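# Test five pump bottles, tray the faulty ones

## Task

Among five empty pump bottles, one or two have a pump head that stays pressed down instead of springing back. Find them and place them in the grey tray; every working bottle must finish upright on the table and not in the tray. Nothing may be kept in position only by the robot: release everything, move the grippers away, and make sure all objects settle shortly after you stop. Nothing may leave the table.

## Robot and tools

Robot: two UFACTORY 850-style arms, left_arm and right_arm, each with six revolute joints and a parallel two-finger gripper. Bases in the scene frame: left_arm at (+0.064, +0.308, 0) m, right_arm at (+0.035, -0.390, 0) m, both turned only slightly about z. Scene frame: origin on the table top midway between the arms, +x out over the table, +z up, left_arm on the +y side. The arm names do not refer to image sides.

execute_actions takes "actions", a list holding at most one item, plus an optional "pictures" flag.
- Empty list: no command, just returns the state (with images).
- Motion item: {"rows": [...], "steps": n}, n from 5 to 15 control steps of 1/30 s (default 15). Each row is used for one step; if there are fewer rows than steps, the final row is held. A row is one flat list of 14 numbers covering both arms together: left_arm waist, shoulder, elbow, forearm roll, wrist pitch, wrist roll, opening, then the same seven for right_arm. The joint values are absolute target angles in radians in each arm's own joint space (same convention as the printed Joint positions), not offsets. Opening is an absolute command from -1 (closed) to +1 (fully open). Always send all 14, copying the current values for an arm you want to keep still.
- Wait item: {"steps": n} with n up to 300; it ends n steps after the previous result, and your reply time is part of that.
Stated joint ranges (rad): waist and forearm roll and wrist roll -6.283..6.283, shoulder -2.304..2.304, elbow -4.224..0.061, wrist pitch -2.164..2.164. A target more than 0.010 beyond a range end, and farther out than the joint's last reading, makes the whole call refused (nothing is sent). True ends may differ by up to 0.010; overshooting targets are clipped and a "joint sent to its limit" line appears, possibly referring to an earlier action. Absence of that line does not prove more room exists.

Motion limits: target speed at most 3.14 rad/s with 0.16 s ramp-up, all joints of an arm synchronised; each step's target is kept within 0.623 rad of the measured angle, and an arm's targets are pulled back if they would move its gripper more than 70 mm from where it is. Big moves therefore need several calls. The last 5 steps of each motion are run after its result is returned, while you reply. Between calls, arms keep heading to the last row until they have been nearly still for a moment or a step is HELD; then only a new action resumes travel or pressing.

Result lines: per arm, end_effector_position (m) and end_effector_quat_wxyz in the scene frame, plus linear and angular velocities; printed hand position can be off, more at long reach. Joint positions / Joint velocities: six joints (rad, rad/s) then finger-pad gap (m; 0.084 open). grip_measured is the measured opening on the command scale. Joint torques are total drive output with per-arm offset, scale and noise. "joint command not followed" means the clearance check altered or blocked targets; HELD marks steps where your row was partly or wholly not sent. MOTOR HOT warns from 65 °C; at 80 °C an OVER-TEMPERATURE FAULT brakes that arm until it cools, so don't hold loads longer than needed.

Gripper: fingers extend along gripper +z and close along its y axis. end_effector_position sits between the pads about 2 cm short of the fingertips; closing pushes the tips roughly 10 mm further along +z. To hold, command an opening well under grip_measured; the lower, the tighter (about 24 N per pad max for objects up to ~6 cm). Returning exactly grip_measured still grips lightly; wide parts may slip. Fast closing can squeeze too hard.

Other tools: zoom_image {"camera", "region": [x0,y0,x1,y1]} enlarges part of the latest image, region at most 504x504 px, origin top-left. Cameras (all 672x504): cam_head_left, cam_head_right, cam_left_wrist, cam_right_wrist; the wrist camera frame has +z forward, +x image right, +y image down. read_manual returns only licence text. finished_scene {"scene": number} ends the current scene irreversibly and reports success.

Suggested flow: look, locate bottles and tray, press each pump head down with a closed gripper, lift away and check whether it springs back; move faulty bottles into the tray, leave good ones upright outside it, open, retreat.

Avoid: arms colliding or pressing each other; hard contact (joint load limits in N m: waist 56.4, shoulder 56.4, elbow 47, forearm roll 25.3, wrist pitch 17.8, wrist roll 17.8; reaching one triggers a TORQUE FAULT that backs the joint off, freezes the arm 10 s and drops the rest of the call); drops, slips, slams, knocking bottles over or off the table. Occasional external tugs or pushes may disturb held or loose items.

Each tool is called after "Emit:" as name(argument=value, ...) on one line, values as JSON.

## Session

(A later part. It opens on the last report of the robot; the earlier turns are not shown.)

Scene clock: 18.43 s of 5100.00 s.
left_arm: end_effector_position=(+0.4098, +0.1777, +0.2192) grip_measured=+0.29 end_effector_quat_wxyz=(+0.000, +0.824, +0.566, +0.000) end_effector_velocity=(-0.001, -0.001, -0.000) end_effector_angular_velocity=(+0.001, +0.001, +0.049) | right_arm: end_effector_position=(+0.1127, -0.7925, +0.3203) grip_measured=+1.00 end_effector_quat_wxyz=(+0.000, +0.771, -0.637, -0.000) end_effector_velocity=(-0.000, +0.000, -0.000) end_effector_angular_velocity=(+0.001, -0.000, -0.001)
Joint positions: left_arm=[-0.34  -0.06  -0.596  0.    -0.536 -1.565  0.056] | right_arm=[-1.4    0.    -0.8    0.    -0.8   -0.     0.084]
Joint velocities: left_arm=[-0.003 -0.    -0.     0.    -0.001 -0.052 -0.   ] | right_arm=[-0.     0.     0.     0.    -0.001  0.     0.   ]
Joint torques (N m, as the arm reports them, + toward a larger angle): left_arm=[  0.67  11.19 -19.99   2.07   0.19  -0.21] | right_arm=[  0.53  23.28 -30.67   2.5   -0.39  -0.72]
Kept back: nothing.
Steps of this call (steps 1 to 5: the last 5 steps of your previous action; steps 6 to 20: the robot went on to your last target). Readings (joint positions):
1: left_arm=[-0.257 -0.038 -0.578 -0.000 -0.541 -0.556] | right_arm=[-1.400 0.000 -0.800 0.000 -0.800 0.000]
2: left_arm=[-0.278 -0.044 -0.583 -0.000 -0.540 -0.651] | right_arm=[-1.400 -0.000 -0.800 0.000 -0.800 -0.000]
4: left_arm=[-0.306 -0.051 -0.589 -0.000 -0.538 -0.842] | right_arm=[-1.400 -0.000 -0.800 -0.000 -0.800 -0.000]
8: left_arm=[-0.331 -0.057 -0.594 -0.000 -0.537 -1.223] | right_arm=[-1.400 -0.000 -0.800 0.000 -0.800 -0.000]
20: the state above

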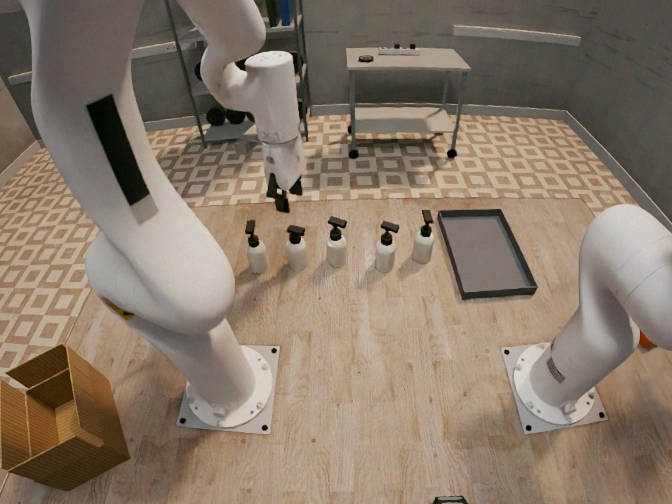

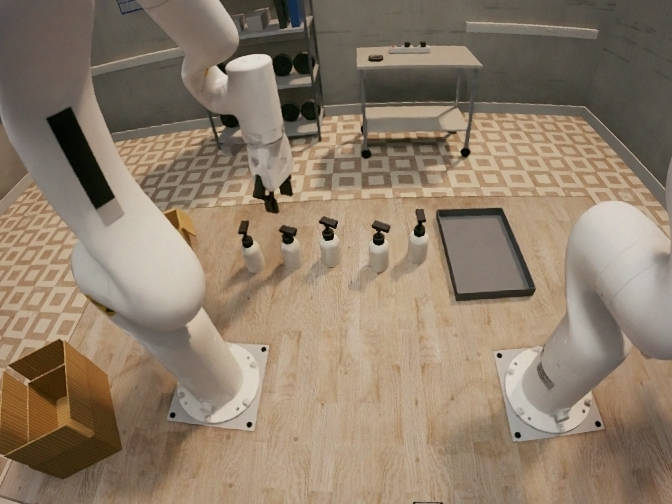

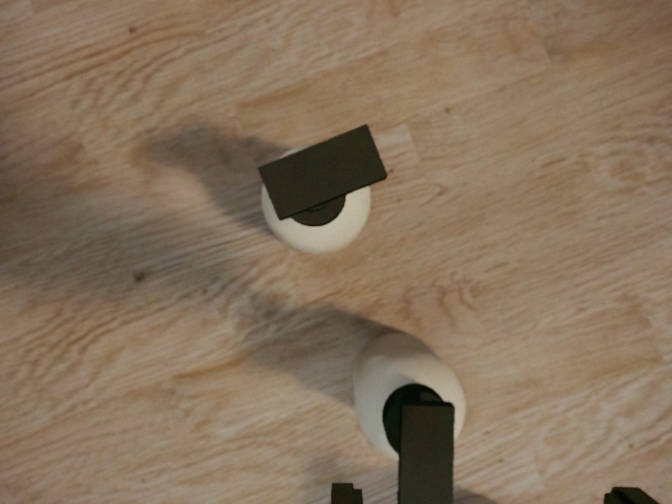

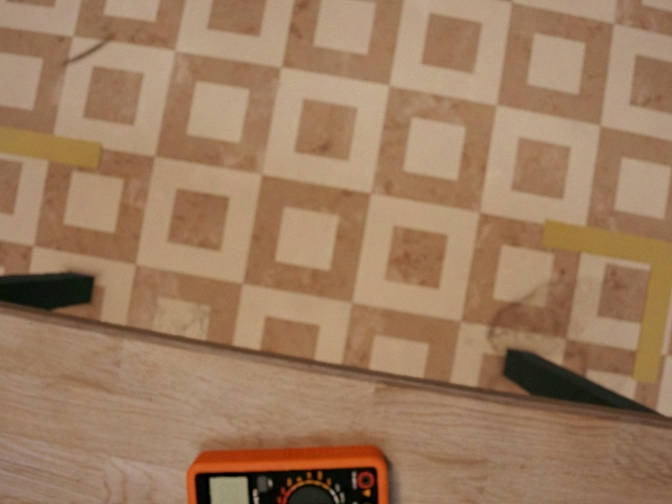

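Emit:
execute_actions(actions=[{"rows":[[-0.324,-0.235,-0.567,0,-0.332,-1.57,0.3,-1.4,0,-0.8,0,-0.8,0,1]],"steps":15}])

Emit:
execute_actions(actions=[{"rows":[[-0.324,-0.307,-0.563,0,-0.256,-1.57,0.3,-1.4,0,-0.8,0,-0.8,0,1]],"steps":15}])

Emit:
execute_actions(actions=[{"rows":[[-0.324,-0.307,-0.563,0,-0.256,-1.57,-0.7,-1.4,0,-0.8,0,-0.8,0,1]],"steps":15}])

Emit:
execute_actions(actions=[{"rows":[[-0.324,0.06,-0.68,0,-0.74,-1.57,-0.7,-1.4,0,-0.8,0,-0.8,0,1]],"steps":15}])

Emit:
execute_actions(actions=[{"steps":12}], pictures=true)

Scene clock: 19.23 s of 5100.00 s.
left_arm: end_effector_position=(+0.4121, +0.1825, +0.1506) grip_measured=+0.29 end_effector_quat_wxyz=(-0.002, +0.819, +0.574, -0.001) end_effector_velocity=(+0.018, -0.000, -0.059) end_effector_angular_velocity=(-0.022, -0.060, +0.016) | right_arm: end_effector_position=(+0.1127, -0.7925, +0.3203) grip_measured=+1.00 end_effector_quat_wxyz=(+0.000, +0.771, -0.637, -0.000) end_effector_velocity=(-0.000, -0.000, +0.000) end_effector_angular_velocity=(-0.000, +0.000, +0.001)
Joint positions: left_arm=[-0.325 -0.221 -0.568 -0.    -0.352 -1.57   0.056] | right_arm=[-1.4    0.    -0.8   -0.    -0.8   -0.     0.084]
Joint velocities: left_arm=[ 0.016 -0.151  0.008 -0.001  0.224 -0.     0.   ] | right_arm=[-0.    -0.    -0.    -0.     0.    -0.001  0.   ]
Joint torques (N m, as the arm reports them, + toward a larger angle): left_arm=[  1.63  19.09 -16.97   2.5   -0.13  -0.16] | right_arm=[ -0.06  23.06 -30.92   2.67  -0.36  -0.73]
Steps of this call (steps 1 to 14: the robot went on to your last target; steps 15 to 24: the first 10 steps of this action). Readings (joint positions):
15: left_arm=[-0.340 -0.060 -0.596 0.000 -0.536 -1.570] | right_arm=[-1.400 -0.000 -0.800 0.000 -0.800 0.000]
16: left_arm=[-0.340 -0.062 -0.596 0.000 -0.532 -1.570] | right_arm=[-1.400 -0.000 -0.800 0.000 -0.800 0.000]
18: left_arm=[-0.337 -0.092 -0.592 0.000 -0.493 -1.570] | right_arm=[-1.400 0.000 -0.800 0.000 -0.800 -0.000]
22: left_arm=[-0.327 -0.203 -0.571 -0.000 -0.374 -1.570] | right_arm=[-1.400 -0.000 -0.800 -0.000 -0.800 0.000]
24: the state above

Scene clock: 19.73 s of 5100.00 s.
left_arm: end_effector_position=(+0.4126, +0.1829, +0.1186) grip_measured=+0.29 end_effector_quat_wxyz=(-0.000, +0.818, +0.575, -0.000) end_effector_velocity=(+0.006, -0.002, -0.012) end_effector_angular_velocity=(-0.006, -0.017, -0.001) | right_arm: end_effector_position=(+0.1127, -0.7925, +0.3203) grip_measured=+1.00 end_effector_quat_wxyz=(+0.000, +0.771, -0.637, -0.000) end_effector_velocity=(+0.000, +0.000, +0.000) end_effector_angular_velocity=(-0.000, +0.000, +0.001)
Joint positions: left_arm=[-0.324 -0.303 -0.563 -0.    -0.261 -1.57   0.056] | right_arm=[-1.4    0.    -0.8   -0.    -0.8    0.     0.084]
Joint velocities: left_arm=[-0.    -0.035 -0.004  0.001  0.049 -0.     0.   ] | right_arm=[ 0.001  0.     0.    -0.001  0.     0.    -0.   ]
Joint torques (N m, as the arm reports them, + toward a larger angle): left_arm=[  2.08  15.54 -15.16   2.11   0.17  -0.13] | right_arm=[  0.76  23.88 -30.63   2.71  -0.34  -0.73]
Steps of this call (steps 1 to 5: the last 5 steps of your previous action; steps 6 to 15: the first 10 steps of this action). Readings (joint positions):
6: left_arm=[-0.324 -0.232 -0.568 0.000 -0.334 -1.570] | right_arm=[-1.400 0.000 -0.800 -0.000 -0.800 -0.000]
7: left_arm=[-0.324 -0.235 -0.568 0.000 -0.330 -1.570] | right_arm=[-1.400 -0.000 -0.800 0.000 -0.800 -0.000]
9: left_arm=[-0.324 -0.263 -0.567 0.000 -0.300 -1.570] | right_arm=[-1.400 0.000 -0.800 -0.000 -0.800 -0.000]
13: left_arm=[-0.324 -0.299 -0.563 -0.000 -0.266 -1.570] | right_arm=[-1.400 -0.000 -0.800 -0.000 -0.800 0.000]
15: the state above

Scene clock: 20.23 s of 5100.00 s.
left_arm: end_effector_position=(+0.4128, +0.1828, +0.1172) grip_measured=-0.41 end_effector_quat_wxyz=(+0.000, +0.818, +0.575, +0.000) end_effector_velocity=(+0.001, -0.000, +0.001) end_effector_angular_velocity=(-0.000, -0.003, -0.003) | right_arm: end_effector_position=(+0.1127, -0.7925, +0.3203) grip_measured=+1.00 end_effector_quat_wxyz=(+0.000, +0.771, -0.637, -0.000) end_effector_velocity=(-0.001, +0.000, -0.000) end_effector_angular_velocity=(+0.001, +0.001, -0.001)
Joint positions: left_arm=[-0.324 -0.307 -0.563  0.    -0.256 -1.57   0.026] | right_arm=[-1.4    0.    -0.8    0.    -0.8    0.     0.084]
Joint velocities: left_arm=[ 0.     0.001 -0.001  0.002  0.001  0.001  0.   ] | right_arm=[-0.001 -0.     0.    -0.001 -0.001 -0.     0.   ]
Joint torques (N m, as the arm reports them, + toward a larger angle): left_arm=[  3.46  13.77 -14.81   2.49   0.14  -0.22] | right_arm=[  0.61  23.68 -31.15   2.41  -0.37  -0.74]
Steps of this call (steps 1 to 5: the last 5 steps of your previous action; steps 6 to 15: the first 10 steps of this action). Readings (joint positions):
6: left_arm=[-0.324 -0.306 -0.563 0.000 -0.257 -1.570] | right_arm=[-1.400 0.000 -0.800 0.000 -0.800 -0.000]
7: left_arm=[-0.324 -0.306 -0.563 0.000 -0.256 -1.570] | right_arm=[-1.400 -0.000 -0.800 -0.000 -0.800 0.000]
9: left_arm=[-0.324 -0.307 -0.563 0.000 -0.256 -1.570] | right_arm=[-1.400 -0.000 -0.800 -0.000 -0.800 0.000]
13: left_arm=[-0.324 -0.307 -0.563 0.000 -0.256 -1.570] | right_arm=[-1.400 0.000 -0.800 -0.000 -0.800 0.000]
15: the state above

Scene clock: 20.73 s of 5100.00 s.
left_arm: end_effector_position=(+0.4249, +0.1785, +0.2120) grip_measured=-0.41 end_effector_quat_wxyz=(+0.000, +0.818, +0.575, +0.000) end_effector_velocity=(+0.003, -0.001, +0.409) end_effector_angular_velocity=(-0.002, -0.006, -0.001) | right_arm: end_effector_position=(+0.1127, -0.7925, +0.3203) grip_measured=+1.00 end_effector_quat_wxyz=(+0.000, +0.771, -0.637, -0.000) end_effector_velocity=(+0.000, -0.000, +0.000) end_effector_angular_velocity=(-0.000, +0.000, +0.001)
Joint positions: left_arm=[-0.324 -0.107 -0.627  0.    -0.519 -1.57   0.026] | right_arm=[-1.4   -0.    -0.8    0.    -0.8   -0.     0.084]
Joint velocities: left_arm=[-0.001  0.83  -0.264 -0.    -1.087  0.     0.   ] | right_arm=[ 0. -0. -0. -0.  0.  0.  0.]
Joint torques (N m, as the arm reports them, + toward a larger angle): left_arm=[  3.41  14.04 -18.85   1.56   0.    -0.25] | right_arm=[  0.54  23.37 -30.73   2.75  -0.39  -0.66]
Steps of this call (steps 1 to 5: the last 5 steps of your previous action; steps 6 to 15: the first 10 steps of this action). Readings (joint positions):
6: left_arm=[-0.324 -0.307 -0.563 0.000 -0.256 -1.570] | right_arm=[-1.400 -0.000 -0.800 -0.000 -0.800 -0.000]
7: left_arm=[-0.324 -0.305 -0.564 -0.000 -0.260 -1.570] | right_arm=[-1.400 -0.000 -0.800 -0.000 -0.800 -0.000]
9: left_arm=[-0.324 -0.279 -0.571 -0.000 -0.299 -1.570] | right_arm=[-1.400 -0.000 -0.800 0.000 -0.800 -0.000]
13: left_arm=[-0.324 -0.163 -0.609 0.000 -0.446 -1.570] | right_arm=[-1.400 0.000 -0.800 0.000 -0.800 -0.000]
15: the state above

Scene clock: 21.13 s of 5100.00 s.
left_arm: end_effector_position=(+0.4162, +0.1816, +0.2931) grip_measured=-0.41 end_effector_quat_wxyz=(-0.001, +0.818, +0.575, -0.000) end_effector_velocity=(-0.003, +0.001, +0.016) end_effector_angular_velocity=(+0.000, +0.001, -0.000) | right_arm: end_effector_position=(+0.1127, -0.7925, +0.3203) grip_measured=+1.00 end_effector_quat_wxyz=(+0.000, +0.771, -0.637, -0.000) end_effector_velocity=(+0.000, +0.000, -0.000) end_effector_angular_velocity=(+0.001, +0.000, +0.001)
Joint positions: left_arm=[-0.324  0.056 -0.678 -0.    -0.736 -1.57   0.026] | right_arm=[-1.4   -0.    -0.8    0.    -0.8    0.     0.084]
Joint velocities: left_arm=[-0.     0.032 -0.01  -0.    -0.043 -0.    -0.   ] | right_arm=[ 0.001  0.     0.001 -0.    -0.    -0.    -0.   ]
Joint torques (N m, as the arm reports them, + toward a larger angle): left_arm=[  1.83  11.81 -19.38   2.99   0.24  -0.03] | right_arm=[ -0.38  23.78 -30.62   2.18  -0.3   -0.67]
Kept back: nothing.
Steps of this call (steps 1 to 5: the last 5 steps of your previous action; steps 6 to 12: the robot went on to your last target). Readings (joint positions):
1: left_arm=[-0.324 -0.080 -0.636 0.000 -0.555 -1.570] | right_arm=[-1.400 -0.000 -0.800 -0.000 -0.800 0.000]
2: left_arm=[-0.324 -0.052 -0.645 0.000 -0.591 -1.570] | right_arm=[-1.400 0.000 -0.800 -0.000 -0.800 -0.000]
4: left_arm=[-0.324 0.001 -0.661 0.000 -0.660 -1.570] | right_arm=[-1.400 -0.000 -0.800 0.000 -0.800 0.000]
8: left_arm=[-0.324 0.048 -0.676 0.000 -0.722 -1.570] | right_arm=[-1.400 -0.000 -0.800 -0.000 -0.800 -0.000]
12: the state above

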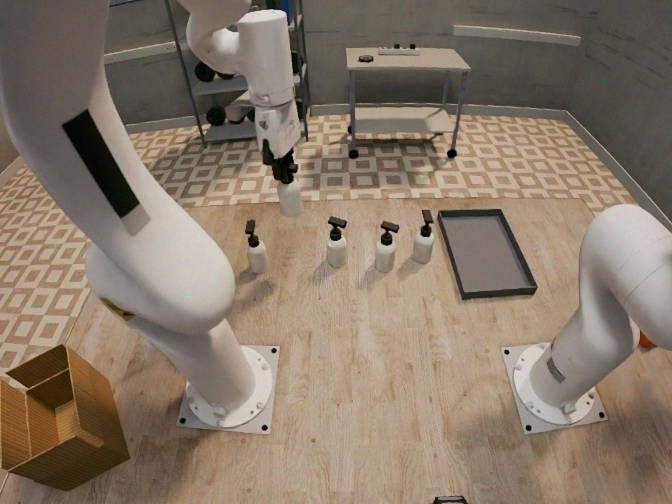

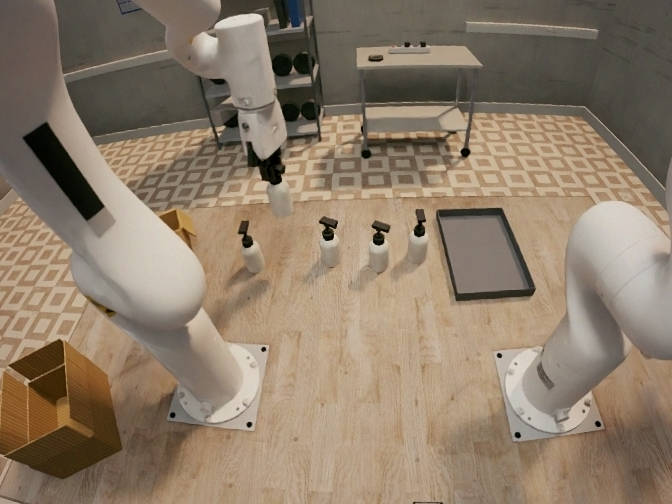

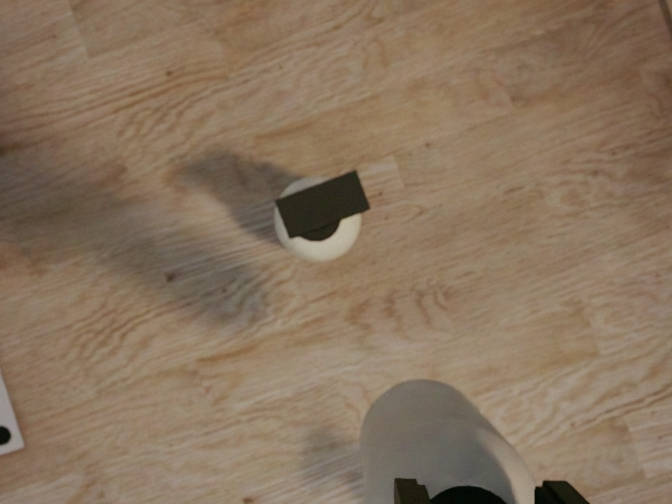

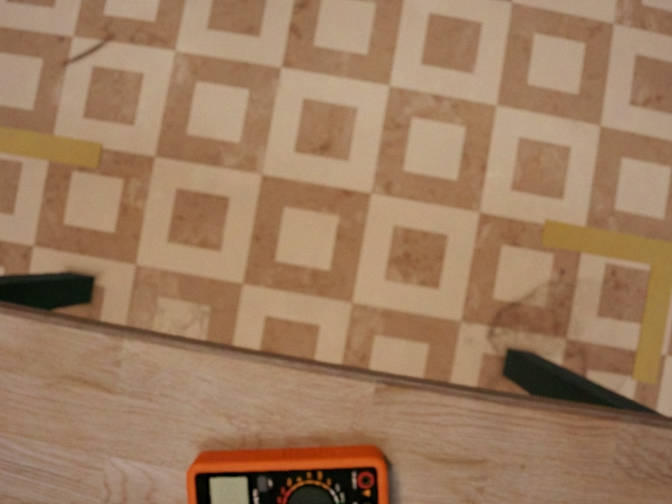

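Emit:
execute_actions(actions=[{"rows":[[-0.976,-0.73,-1.78,0,-1.05,-1.57,-0.7,-1.4,0,-0.8,0,-0.8,0,1]],"steps":15}])

Emit:
execute_actions(actions=[{"steps":50}], pictures=true)

Emit:
execute_actions(actions=[{"rows":[[-0.976,-0.92,-1.691,0,-0.771,-1.57,-0.7,-1.4,0,-0.8,0,-0.8,0,1]],"steps":15}])

Emit:
execute_actions(actions=[{"rows":[[-0.976,-0.944,-1.679,0,-0.735,-1.57,-0.7,-1.4,0,-0.8,0,-0.8,0,1]],"steps":15}], pictures=true)

Scene clock: 21.87 s of 5100.00 s.
left_arm: end_effector_position=(+0.4354, +0.0823, +0.2927) grip_measured=-0.41 end_effector_quat_wxyz=(-0.042, +0.871, +0.489, -0.024) end_effector_velocity=(+0.064, -0.399, -0.046) end_effector_angular_velocity=(+0.174, +0.286, -0.706) | right_arm: end_effector_position=(+0.1127, -0.7925, +0.3203) grip_measured=+1.00 end_effector_quat_wxyz=(+0.000, +0.771, -0.637, -0.000) end_effector_velocity=(-0.001, -0.000, -0.000) end_effector_angular_velocity=(-0.000, +0.000, -0.001)
Joint positions: left_arm=[-0.525 -0.155 -0.896  0.    -0.837 -1.57   0.026] | right_arm=[-1.4   -0.    -0.8    0.    -0.8   -0.     0.084]
Joint velocities: left_arm=[-0.707 -0.891 -0.89  -0.    -0.333 -0.    -0.   ] | right_arm=[-0.001 -0.    -0.    -0.     0.    -0.    -0.   ]
Joint torques (N m, as the arm reports them, + toward a larger angle): left_arm=[  2.54  13.76 -19.57   2.2   -0.1   -0.04] | right_arm=[  0.9   22.79 -31.09   2.72  -0.34  -0.75]
Steps of this call (steps 1 to 12: the robot went on to your last target; steps 13 to 22: the first 10 steps of this action). Readings (joint positions):
13: left_arm=[-0.324 0.060 -0.680 -0.000 -0.740 -1.570] | right_arm=[-1.400 -0.000 -0.800 -0.000 -0.800 0.000]
14: left_arm=[-0.327 0.057 -0.683 0.000 -0.742 -1.570] | right_arm=[-1.400 -0.000 -0.800 -0.000 -0.800 0.000]
16: left_arm=[-0.362 0.022 -0.719 0.000 -0.761 -1.570] | right_arm=[-1.400 0.000 -0.800 -0.000 -0.800 0.000]
20: left_arm=[-0.476 -0.097 -0.837 0.000 -0.814 -1.570] | right_arm=[-1.400 0.000 -0.800 0.000 -0.800 0.000]
22: the state above

Scene clock: 23.53 s of 5100.00 s.
left_arm: end_effector_position=(+0.4460, -0.2831, +0.3283) grip_measured=-0.41 end_effector_quat_wxyz=(-0.000, +0.959, +0.283, -0.000) end_effector_velocity=(+0.000, +0.000, +0.001) end_effector_angular_velocity=(-0.002, -0.002, -0.000) | right_arm: end_effector_position=(+0.1127, -0.7925, +0.3203) grip_measured=+1.00 end_effector_quat_wxyz=(+0.000, +0.771, -0.637, -0.000) end_effector_velocity=(+0.000, +0.000, -0.000) end_effector_angular_velocity=(+0.000, +0.000, +0.001)
Joint positions: left_arm=[-0.976 -0.73  -1.78   0.    -1.05  -1.57   0.026] | right_arm=[-1.4    0.    -0.8   -0.    -0.8    0.     0.084]
Joint velocities: left_arm=[0.    0.002 0.    0.    0.001 0.001 0.   ] | right_arm=[ 0.001  0.     0.    -0.     0.    -0.001 -0.   ]
Joint torques (N m, as the arm reports them, + toward a larger angle): left_arm=[  5.27  31.51 -21.58   3.62   0.13  -0.26] | right_arm=[  1.48  23.21 -30.74   2.67  -0.36  -0.75]
Kept back: nothing.
Steps of this call (steps 1 to 5: the last 5 steps of your previous action; steps 6 to 50: the robot went on to your last target). Readings (joint positions):
1: left_arm=[-0.548 -0.185 -0.926 0.000 -0.847 -1.570] | right_arm=[-1.400 -0.000 -0.800 0.000 -0.800 -0.000]
2: left_arm=[-0.571 -0.214 -0.956 0.000 -0.858 -1.570] | right_arm=[-1.400 0.000 -0.800 0.000 -0.800 0.000]
4: left_arm=[-0.612 -0.267 -1.017 -0.000 -0.878 -1.570] | right_arm=[-1.400 -0.000 -0.800 -0.000 -0.800 -0.000]
8: left_arm=[-0.686 -0.361 -1.144 -0.000 -0.912 -1.570] | right_arm=[-1.400 -0.000 -0.800 0.000 -0.800 0.000]
50: the state above

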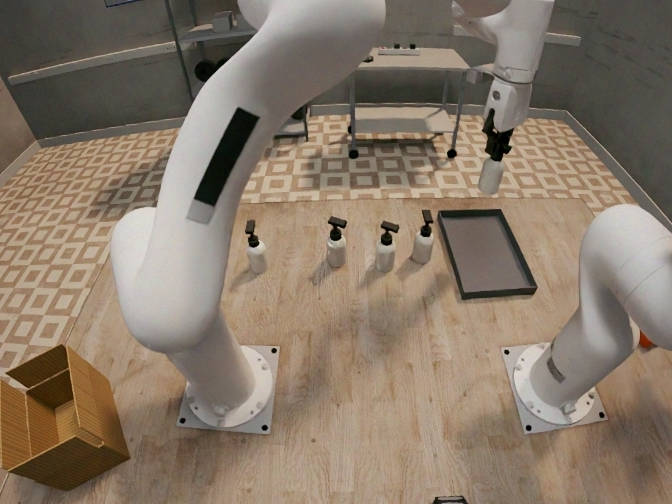

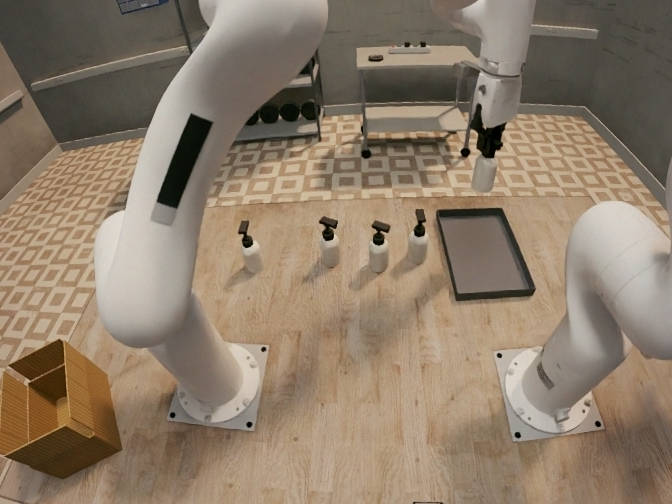

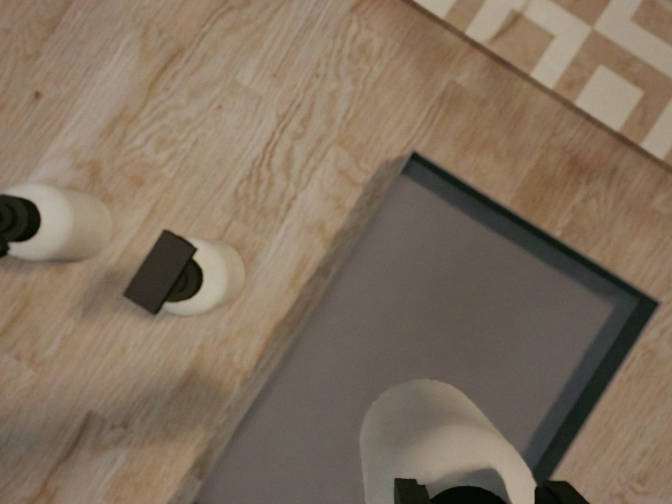

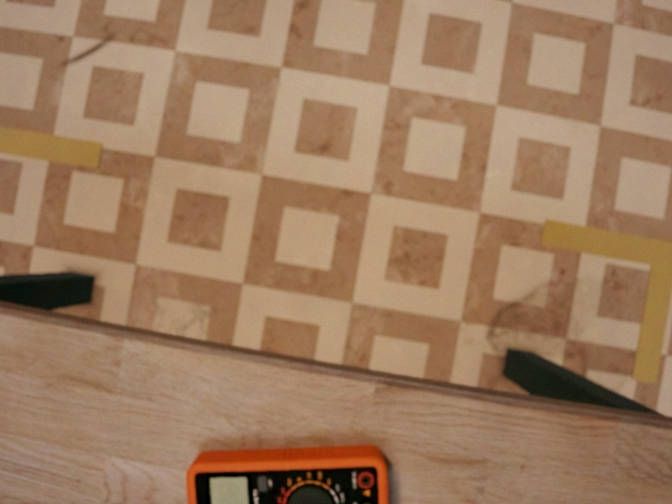

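Scene clock: 23.87 s of 5100.00 s.
left_arm: end_effector_position=(+0.4526, -0.2925, +0.2174) grip_measured=-0.51 end_effector_quat_wxyz=(-0.000, +0.959, +0.283, +0.000) end_effector_velocity=(+0.004, -0.010, -0.438) end_effector_angular_velocity=(-0.001, +0.008, +0.005) | right_arm: end_effector_position=(+0.1127, -0.7925, +0.3203) grip_measured=+1.00 end_effector_quat_wxyz=(+0.000, +0.771, -0.637, -0.000) end_effector_velocity=(+0.000, +0.000, -0.000) end_effector_angular_velocity=(+0.001, -0.000, +0.000)
Joint positions: left_arm=[-0.975 -0.851 -1.723  0.    -0.873 -1.57   0.021] | right_arm=[-1.4   -0.    -0.8    0.    -0.8   -0.     0.084]
Joint velocities: left_arm=[-0.001 -0.48   0.222 -0.009  0.699  0.    -0.201] | right_arm=[ 0.     0.     0.001  0.     0.    -0.    -0.   ]
Joint torques (N m, as the arm reports them, + toward a larger angle): left_arm=[ -3.06  36.48 -21.53   2.45   0.12  -0.42] | right_arm=[  0.11  23.71 -30.44   2.88  -0.4   -0.77]
Steps of this call (steps 1 to 10: the first 10 steps of this action). Readings (joint positions):
1: left_arm=[-0.976 -0.730 -1.780 0.000 -1.050 -1.570] | right_arm=[-1.400 0.000 -0.800 0.000 -0.800 -0.000]
2: left_arm=[-0.976 -0.731 -1.780 0.000 -1.047 -1.570] | right_arm=[-1.400 0.000 -0.800 0.000 -0.800 -0.000]
4: left_arm=[-0.976 -0.751 -1.772 0.000 -1.011 -1.570] | right_arm=[-1.400 0.000 -0.800 -0.000 -0.800 0.000]
8: left_arm=[-0.976 -0.819 -1.738 0.000 -0.920 -1.570] | right_arm=[-1.400 -0.000 -0.800 -0.000 -0.800 0.000]
10: the state above

Scene clock: 24.37 s of 5100.00 s.
left_arm: end_effector_position=(+0.4508, -0.2907, +0.1346) grip_measured=-0.67 end_effector_quat_wxyz=(+0.000, +0.959, +0.283, +0.000) end_effector_velocity=(+0.002, -0.003, -0.006) end_effector_angular_velocity=(-0.015, -0.009, +0.000) | right_arm: end_effector_position=(+0.1127, -0.7925, +0.3203) grip_measured=+1.00 end_effector_quat_wxyz=(+0.000, +0.771, -0.637, -0.000) end_effector_velocity=(-0.000, -0.000, +0.000) end_effector_angular_velocity=(-0.000, -0.000, -0.001)
Joint positions: left_arm=[-0.976 -0.942 -1.68  -0.    -0.737 -1.57   0.014] | right_arm=[-1.4    0.    -0.8   -0.    -0.8    0.     0.084]
Joint velocities: left_arm=[ 0.    -0.008  0.001 -0.001  0.027  0.001  0.   ] | right_arm=[-0.001 -0.    -0.     0.001 -0.     0.     0.   ]
Joint torques (N m, as the arm reports them, + toward a larger angle): left_arm=[  4.25  36.91 -20.     3.48   0.35  -0.45] | right_arm=[  0.19  23.12 -30.89   2.76  -0.39  -0.76]
Steps of this call (steps 1 to 5: the last 5 steps of your previous action; steps 6 to 15: the first 10 steps of this action). Readings (joint positions):
6: left_arm=[-0.976 -0.913 -1.693 -0.000 -0.784 -1.570] | right_arm=[-1.400 0.000 -0.800 0.000 -0.800 -0.000]
7: left_arm=[-0.976 -0.916 -1.693 -0.000 -0.776 -1.570] | right_arm=[-1.400 -0.000 -0.800 0.000 -0.800 0.000]
9: left_arm=[-0.976 -0.929 -1.687 -0.000 -0.755 -1.570] | right_arm=[-1.400 0.000 -0.800 -0.000 -0.800 -0.000]
13: left_arm=[-0.976 -0.941 -1.680 -0.000 -0.740 -1.570] | right_arm=[-1.400 0.000 -0.800 0.000 -0.800 -0.000]
15: the state above

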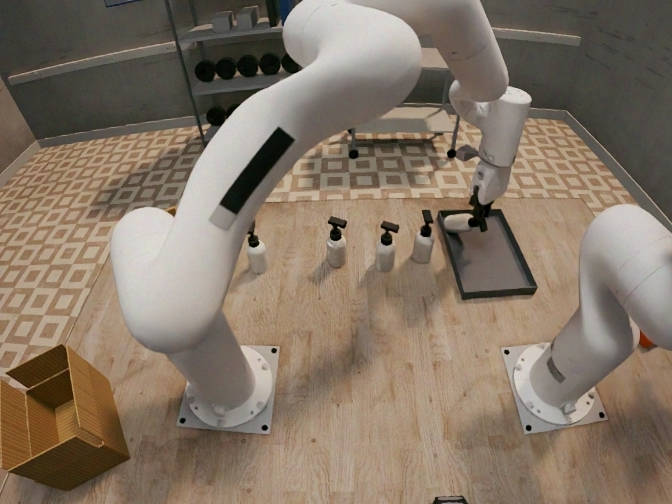

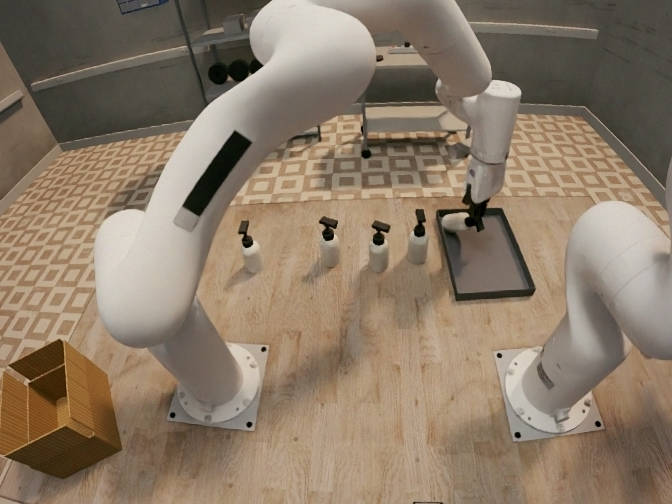

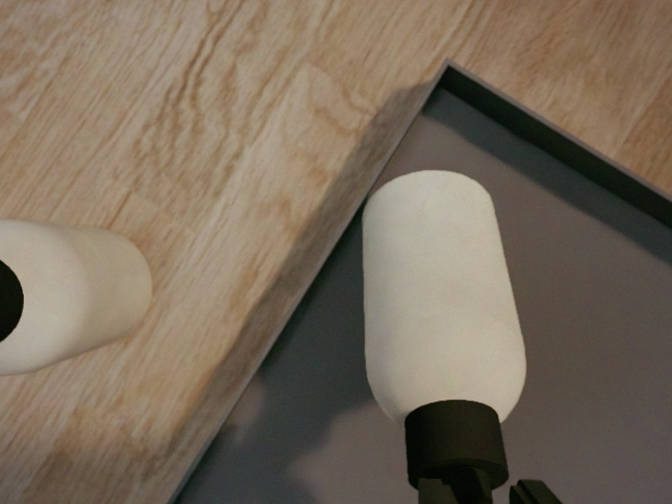

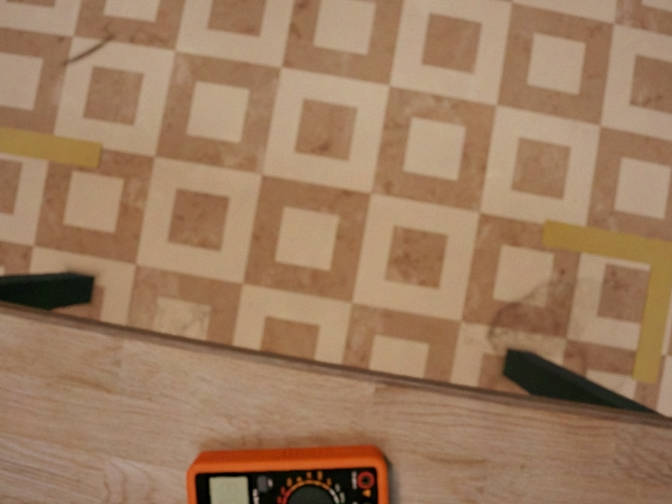

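Emit:
execute_actions(actions=[{"rows":[[-0.976,-0.944,-1.679,0,-0.735,-1.57,0.4,-1.4,0,-0.8,0,-0.8,0,1]],"steps":15}])

Emit:
execute_actions(actions=[{"rows":[[-0.976,-0.73,-1.78,0,-1.05,-1.57,0.4,-1.4,0,-0.8,0,-0.8,0,1]],"steps":15}])

Emit:
execute_actions(actions=[{"rows":[[-0.35,0.059,-0.929,0,-0.988,-1.57,0.4,-1.4,0,-0.8,0,-0.8,0,1]],"steps":15}])

Emit:
execute_actions(actions=[{"steps":60}], pictures=true)

Emit:
zoom_image(camera="cam_head_left", region=[220,170,560,320])

Scene clock: 24.90 s of 5100.00 s.
left_arm: end_effector_position=(+0.4507, -0.2904, +0.1329) grip_measured=+0.39 end_effector_quat_wxyz=(+0.000, +0.959, +0.283, +0.000) end_effector_velocity=(-0.001, +0.000, -0.000) end_effector_angular_velocity=(+0.001, +0.000, -0.001) | right_arm: end_effector_position=(+0.1127, -0.7925, +0.3203) grip_measured=+1.00 end_effector_quat_wxyz=(+0.000, +0.771, -0.637, -0.000) end_effector_velocity=(-0.000, +0.000, -0.000) end_effector_angular_velocity=(+0.001, +0.000, -0.002)
Joint positions: left_arm=[-0.976 -0.944 -1.679  0.    -0.735 -1.57   0.061] | right_arm=[-1.4   -0.    -0.8    0.    -0.8   -0.     0.084]
Joint velocities: left_arm=[-0.001  0.     0.001  0.001 -0.    -0.     0.   ] | right_arm=[-0.001  0.     0.001  0.    -0.     0.001 -0.   ]
Joint torques (N m, as the arm reports them, + toward a larger angle): left_arm=[  2.32  36.84 -20.48   2.33   0.09  -0.14] | right_arm=[  1.17  23.56 -30.72   2.57  -0.35  -0.76]
Steps of this call (steps 1 to 5: the last 5 steps of your previous action; step 6: the robot went on to your last target; steps 7 to 16: the first 10 steps of this action). Readings (joint positions):
7: left_arm=[-0.976 -0.944 -1.679 0.000 -0.735 -1.570] | right_arm=[-1.400 0.000 -0.800 0.000 -0.800 0.000]
8: left_arm=[-0.976 -0.944 -1.679 0.000 -0.735 -1.570] | right_arm=[-1.400 -0.000 -0.800 0.000 -0.800 -0.000]
10: left_arm=[-0.976 -0.944 -1.679 0.000 -0.735 -1.570] | right_arm=[-1.400 -0.000 -0.800 -0.000 -0.800 -0.000]
14: left_arm=[-0.976 -0.944 -1.679 0.000 -0.735 -1.570] | right_arm=[-1.400 -0.000 -0.800 0.000 -0.800 -0.000]
16: the state above

Scene clock: 25.40 s of 5100.00 s.
left_arm: end_effector_position=(+0.4518, -0.2922, +0.2434) grip_measured=+0.39 end_effector_quat_wxyz=(+0.000, +0.959, +0.283, +0.000) end_effector_velocity=(-0.014, +0.021, +0.437) end_effector_angular_velocity=(-0.007, -0.005, -0.000) | right_arm: end_effector_position=(+0.1127, -0.7925, +0.3203) grip_measured=+1.00 end_effector_quat_wxyz=(+0.000, +0.771, -0.637, -0.000) end_effector_velocity=(+0.000, -0.000, +0.000) end_effector_angular_velocity=(-0.000, -0.000, +0.000)
Joint positions: left_arm=[-0.976 -0.823 -1.737  0.    -0.913 -1.57   0.061] | right_arm=[-1.4   -0.    -0.8   -0.    -0.8   -0.     0.084]
Joint velocities: left_arm=[-0.001  0.476 -0.226  0.    -0.693 -0.     0.   ] | right_arm=[ 0.001  0.    -0.    -0.     0.     0.     0.   ]
Joint torques (N m, as the arm reports them, + toward a larger angle): left_arm=[  4.33  36.78 -22.09   2.19   0.36  -0.34] | right_arm=[  0.78  23.5  -30.58   2.55  -0.37  -0.81]
Steps of this call (steps 1 to 5: the last 5 steps of your previous action; steps 6 to 15: the first 10 steps of this action). Readings (joint positions):
6: left_arm=[-0.976 -0.944 -1.679 -0.000 -0.735 -1.570] | right_arm=[-1.400 0.000 -0.800 0.000 -0.800 0.000]
7: left_arm=[-0.976 -0.943 -1.679 -0.000 -0.739 -1.570] | right_arm=[-1.400 0.000 -0.800 -0.000 -0.800 0.000]
9: left_arm=[-0.976 -0.923 -1.687 -0.000 -0.774 -1.570] | right_arm=[-1.400 -0.000 -0.800 0.000 -0.800 0.000]
13: left_arm=[-0.976 -0.854 -1.722 0.000 -0.867 -1.570] | right_arm=[-1.400 -0.000 -0.800 0.000 -0.800 -0.000]
15: the state above

Scene clock: 25.90 s of 5100.00 s.
left_arm: end_effector_position=(+0.4986, -0.1893, +0.3545) grip_measured=+0.39 end_effector_quat_wxyz=(+0.005, +0.936, +0.351, +0.002) end_effector_velocity=(+0.137, +0.389, +0.144) end_effector_angular_velocity=(-0.030, -0.027, +0.542) | right_arm: end_effector_position=(+0.1127, -0.7925, +0.3203) grip_measured=+1.00 end_effector_quat_wxyz=(+0.000, +0.771, -0.637, -0.000) end_effector_velocity=(+0.000, -0.001, +0.001) end_effector_angular_velocity=(-0.002, -0.000, -0.000)
Joint positions: left_arm=[-0.832 -0.586 -1.618  0.    -1.022 -1.57   0.061] | right_arm=[-1.4    0.    -0.8   -0.    -0.8    0.     0.084]
Joint velocities: left_arm=[0.543 0.657 0.654 0.001 0.037 0.    0.   ] | right_arm=[ 0.     0.    -0.001 -0.     0.001  0.001  0.   ]
Joint torques (N m, as the arm reports them, + toward a larger angle): left_arm=[  1.15  31.01 -20.94   2.08  -0.02  -0.23] | right_arm=[  0.99  23.71 -31.04   2.45  -0.37  -0.75]
Steps of this call (steps 1 to 5: the last 5 steps of your previous action; steps 6 to 15: the first 10 steps of this action). Readings (joint positions):
6: left_arm=[-0.976 -0.742 -1.775 0.000 -1.028 -1.570] | right_arm=[-1.400 -0.000 -0.800 -0.000 -0.800 0.000]
7: left_arm=[-0.974 -0.736 -1.774 0.000 -1.033 -1.570] | right_arm=[-1.400 0.000 -0.800 0.000 -0.800 0.000]
9: left_arm=[-0.946 -0.709 -1.741 -0.000 -1.030 -1.570] | right_arm=[-1.400 0.000 -0.800 -0.000 -0.800 0.000]
13: left_arm=[-0.868 -0.629 -1.661 -0.000 -1.025 -1.570] | right_arm=[-1.400 -0.000 -0.800 -0.000 -0.800 0.000]
15: the state above

Scene clock: 27.90 s of 5100.00 s.
left_arm: end_effector_position=(+0.4507, +0.1577, +0.3996) grip_measured=+0.39 end_effector_quat_wxyz=(+0.000, +0.826, +0.564, -0.000) end_effector_velocity=(+0.000, +0.000, +0.000) end_effector_angular_velocity=(-0.002, -0.002, +0.001) | right_arm: end_effector_position=(+0.1127, -0.7925, +0.3203) grip_measured=+1.00 end_effector_quat_wxyz=(+0.000, +0.771, -0.637, -0.000) end_effector_velocity=(-0.000, +0.001, -0.000) end_effector_angular_velocity=(+0.001, +0.000, -0.000)
Joint positions: left_arm=[-0.35   0.059 -0.929  0.    -0.988 -1.57   0.061] | right_arm=[-1.4   -0.    -0.8    0.    -0.8    0.     0.084]
Joint velocities: left_arm=[ 0.001  0.001  0.    -0.001  0.001  0.    -0.   ] | right_arm=[-0.     0.     0.001  0.    -0.001  0.    -0.   ]
Joint torques (N m, as the arm reports them, + toward a larger angle): left_arm=[  3.54  10.54 -21.52   2.48   0.04  -0.48] | right_arm=[  0.85  23.68 -31.09   2.59  -0.39  -0.76]
Kept back: nothing.
Steps of this call (steps 1 to 5: the last 5 steps of your previous action; steps 6 to 45: the robot went on to your last target; steps 46 to 60: nothing new was sent). Readings (joint positions):
1: left_arm=[-0.814 -0.564 -1.596 0.000 -1.021 -1.570] | right_arm=[-1.400 0.000 -0.800 -0.000 -0.800 0.000]
2: left_arm=[-0.796 -0.541 -1.573 0.000 -1.020 -1.570] | right_arm=[-1.400 -0.000 -0.800 -0.000 -0.800 0.000]
4: left_arm=[-0.761 -0.494 -1.526 0.000 -1.017 -1.570] | right_arm=[-1.400 0.000 -0.800 -0.000 -0.800 0.000]
8: left_arm=[-0.690 -0.398 -1.422 0.000 -1.012 -1.570] | right_arm=[-1.400 0.000 -0.800 0.000 -0.800 -0.000]
60: the state above
All arms were judged still, so your last target was given up. Only a new action makes them travel on or press farther. Fingers that are still opening or closing keep moving.

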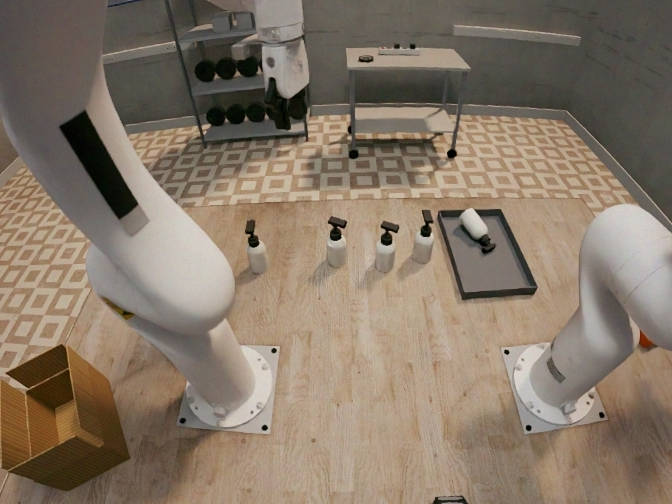

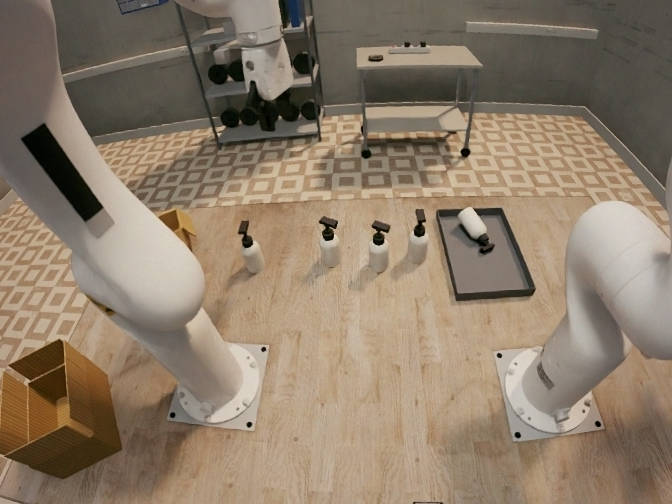

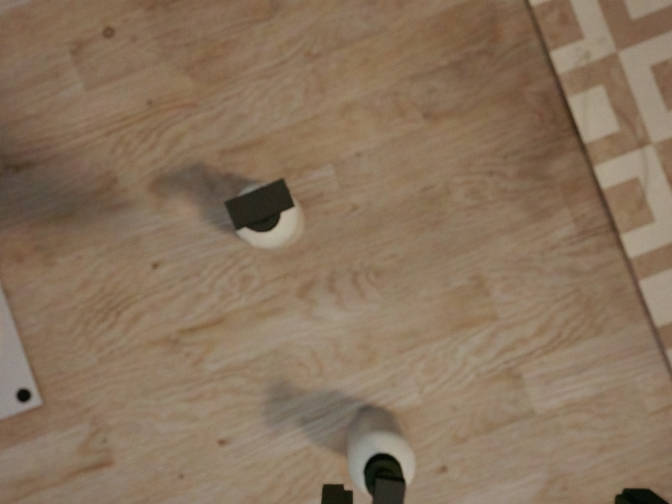

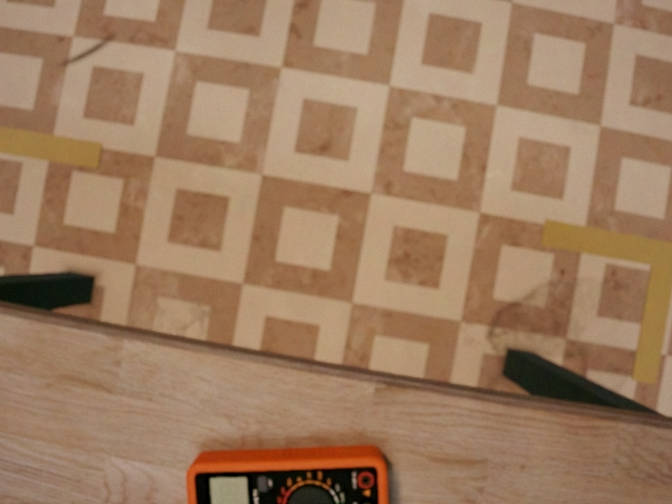

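Region (220, 170, 560, 320) of cam_head_left's 672x504 image, scaled by 1.482, with more detail than that image has; it fills the top 222 rows of this view, and the rest is white.

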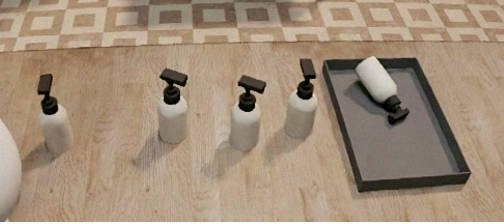

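Emit:
finished_scene(scene=2)

The scene is finished: the task was done.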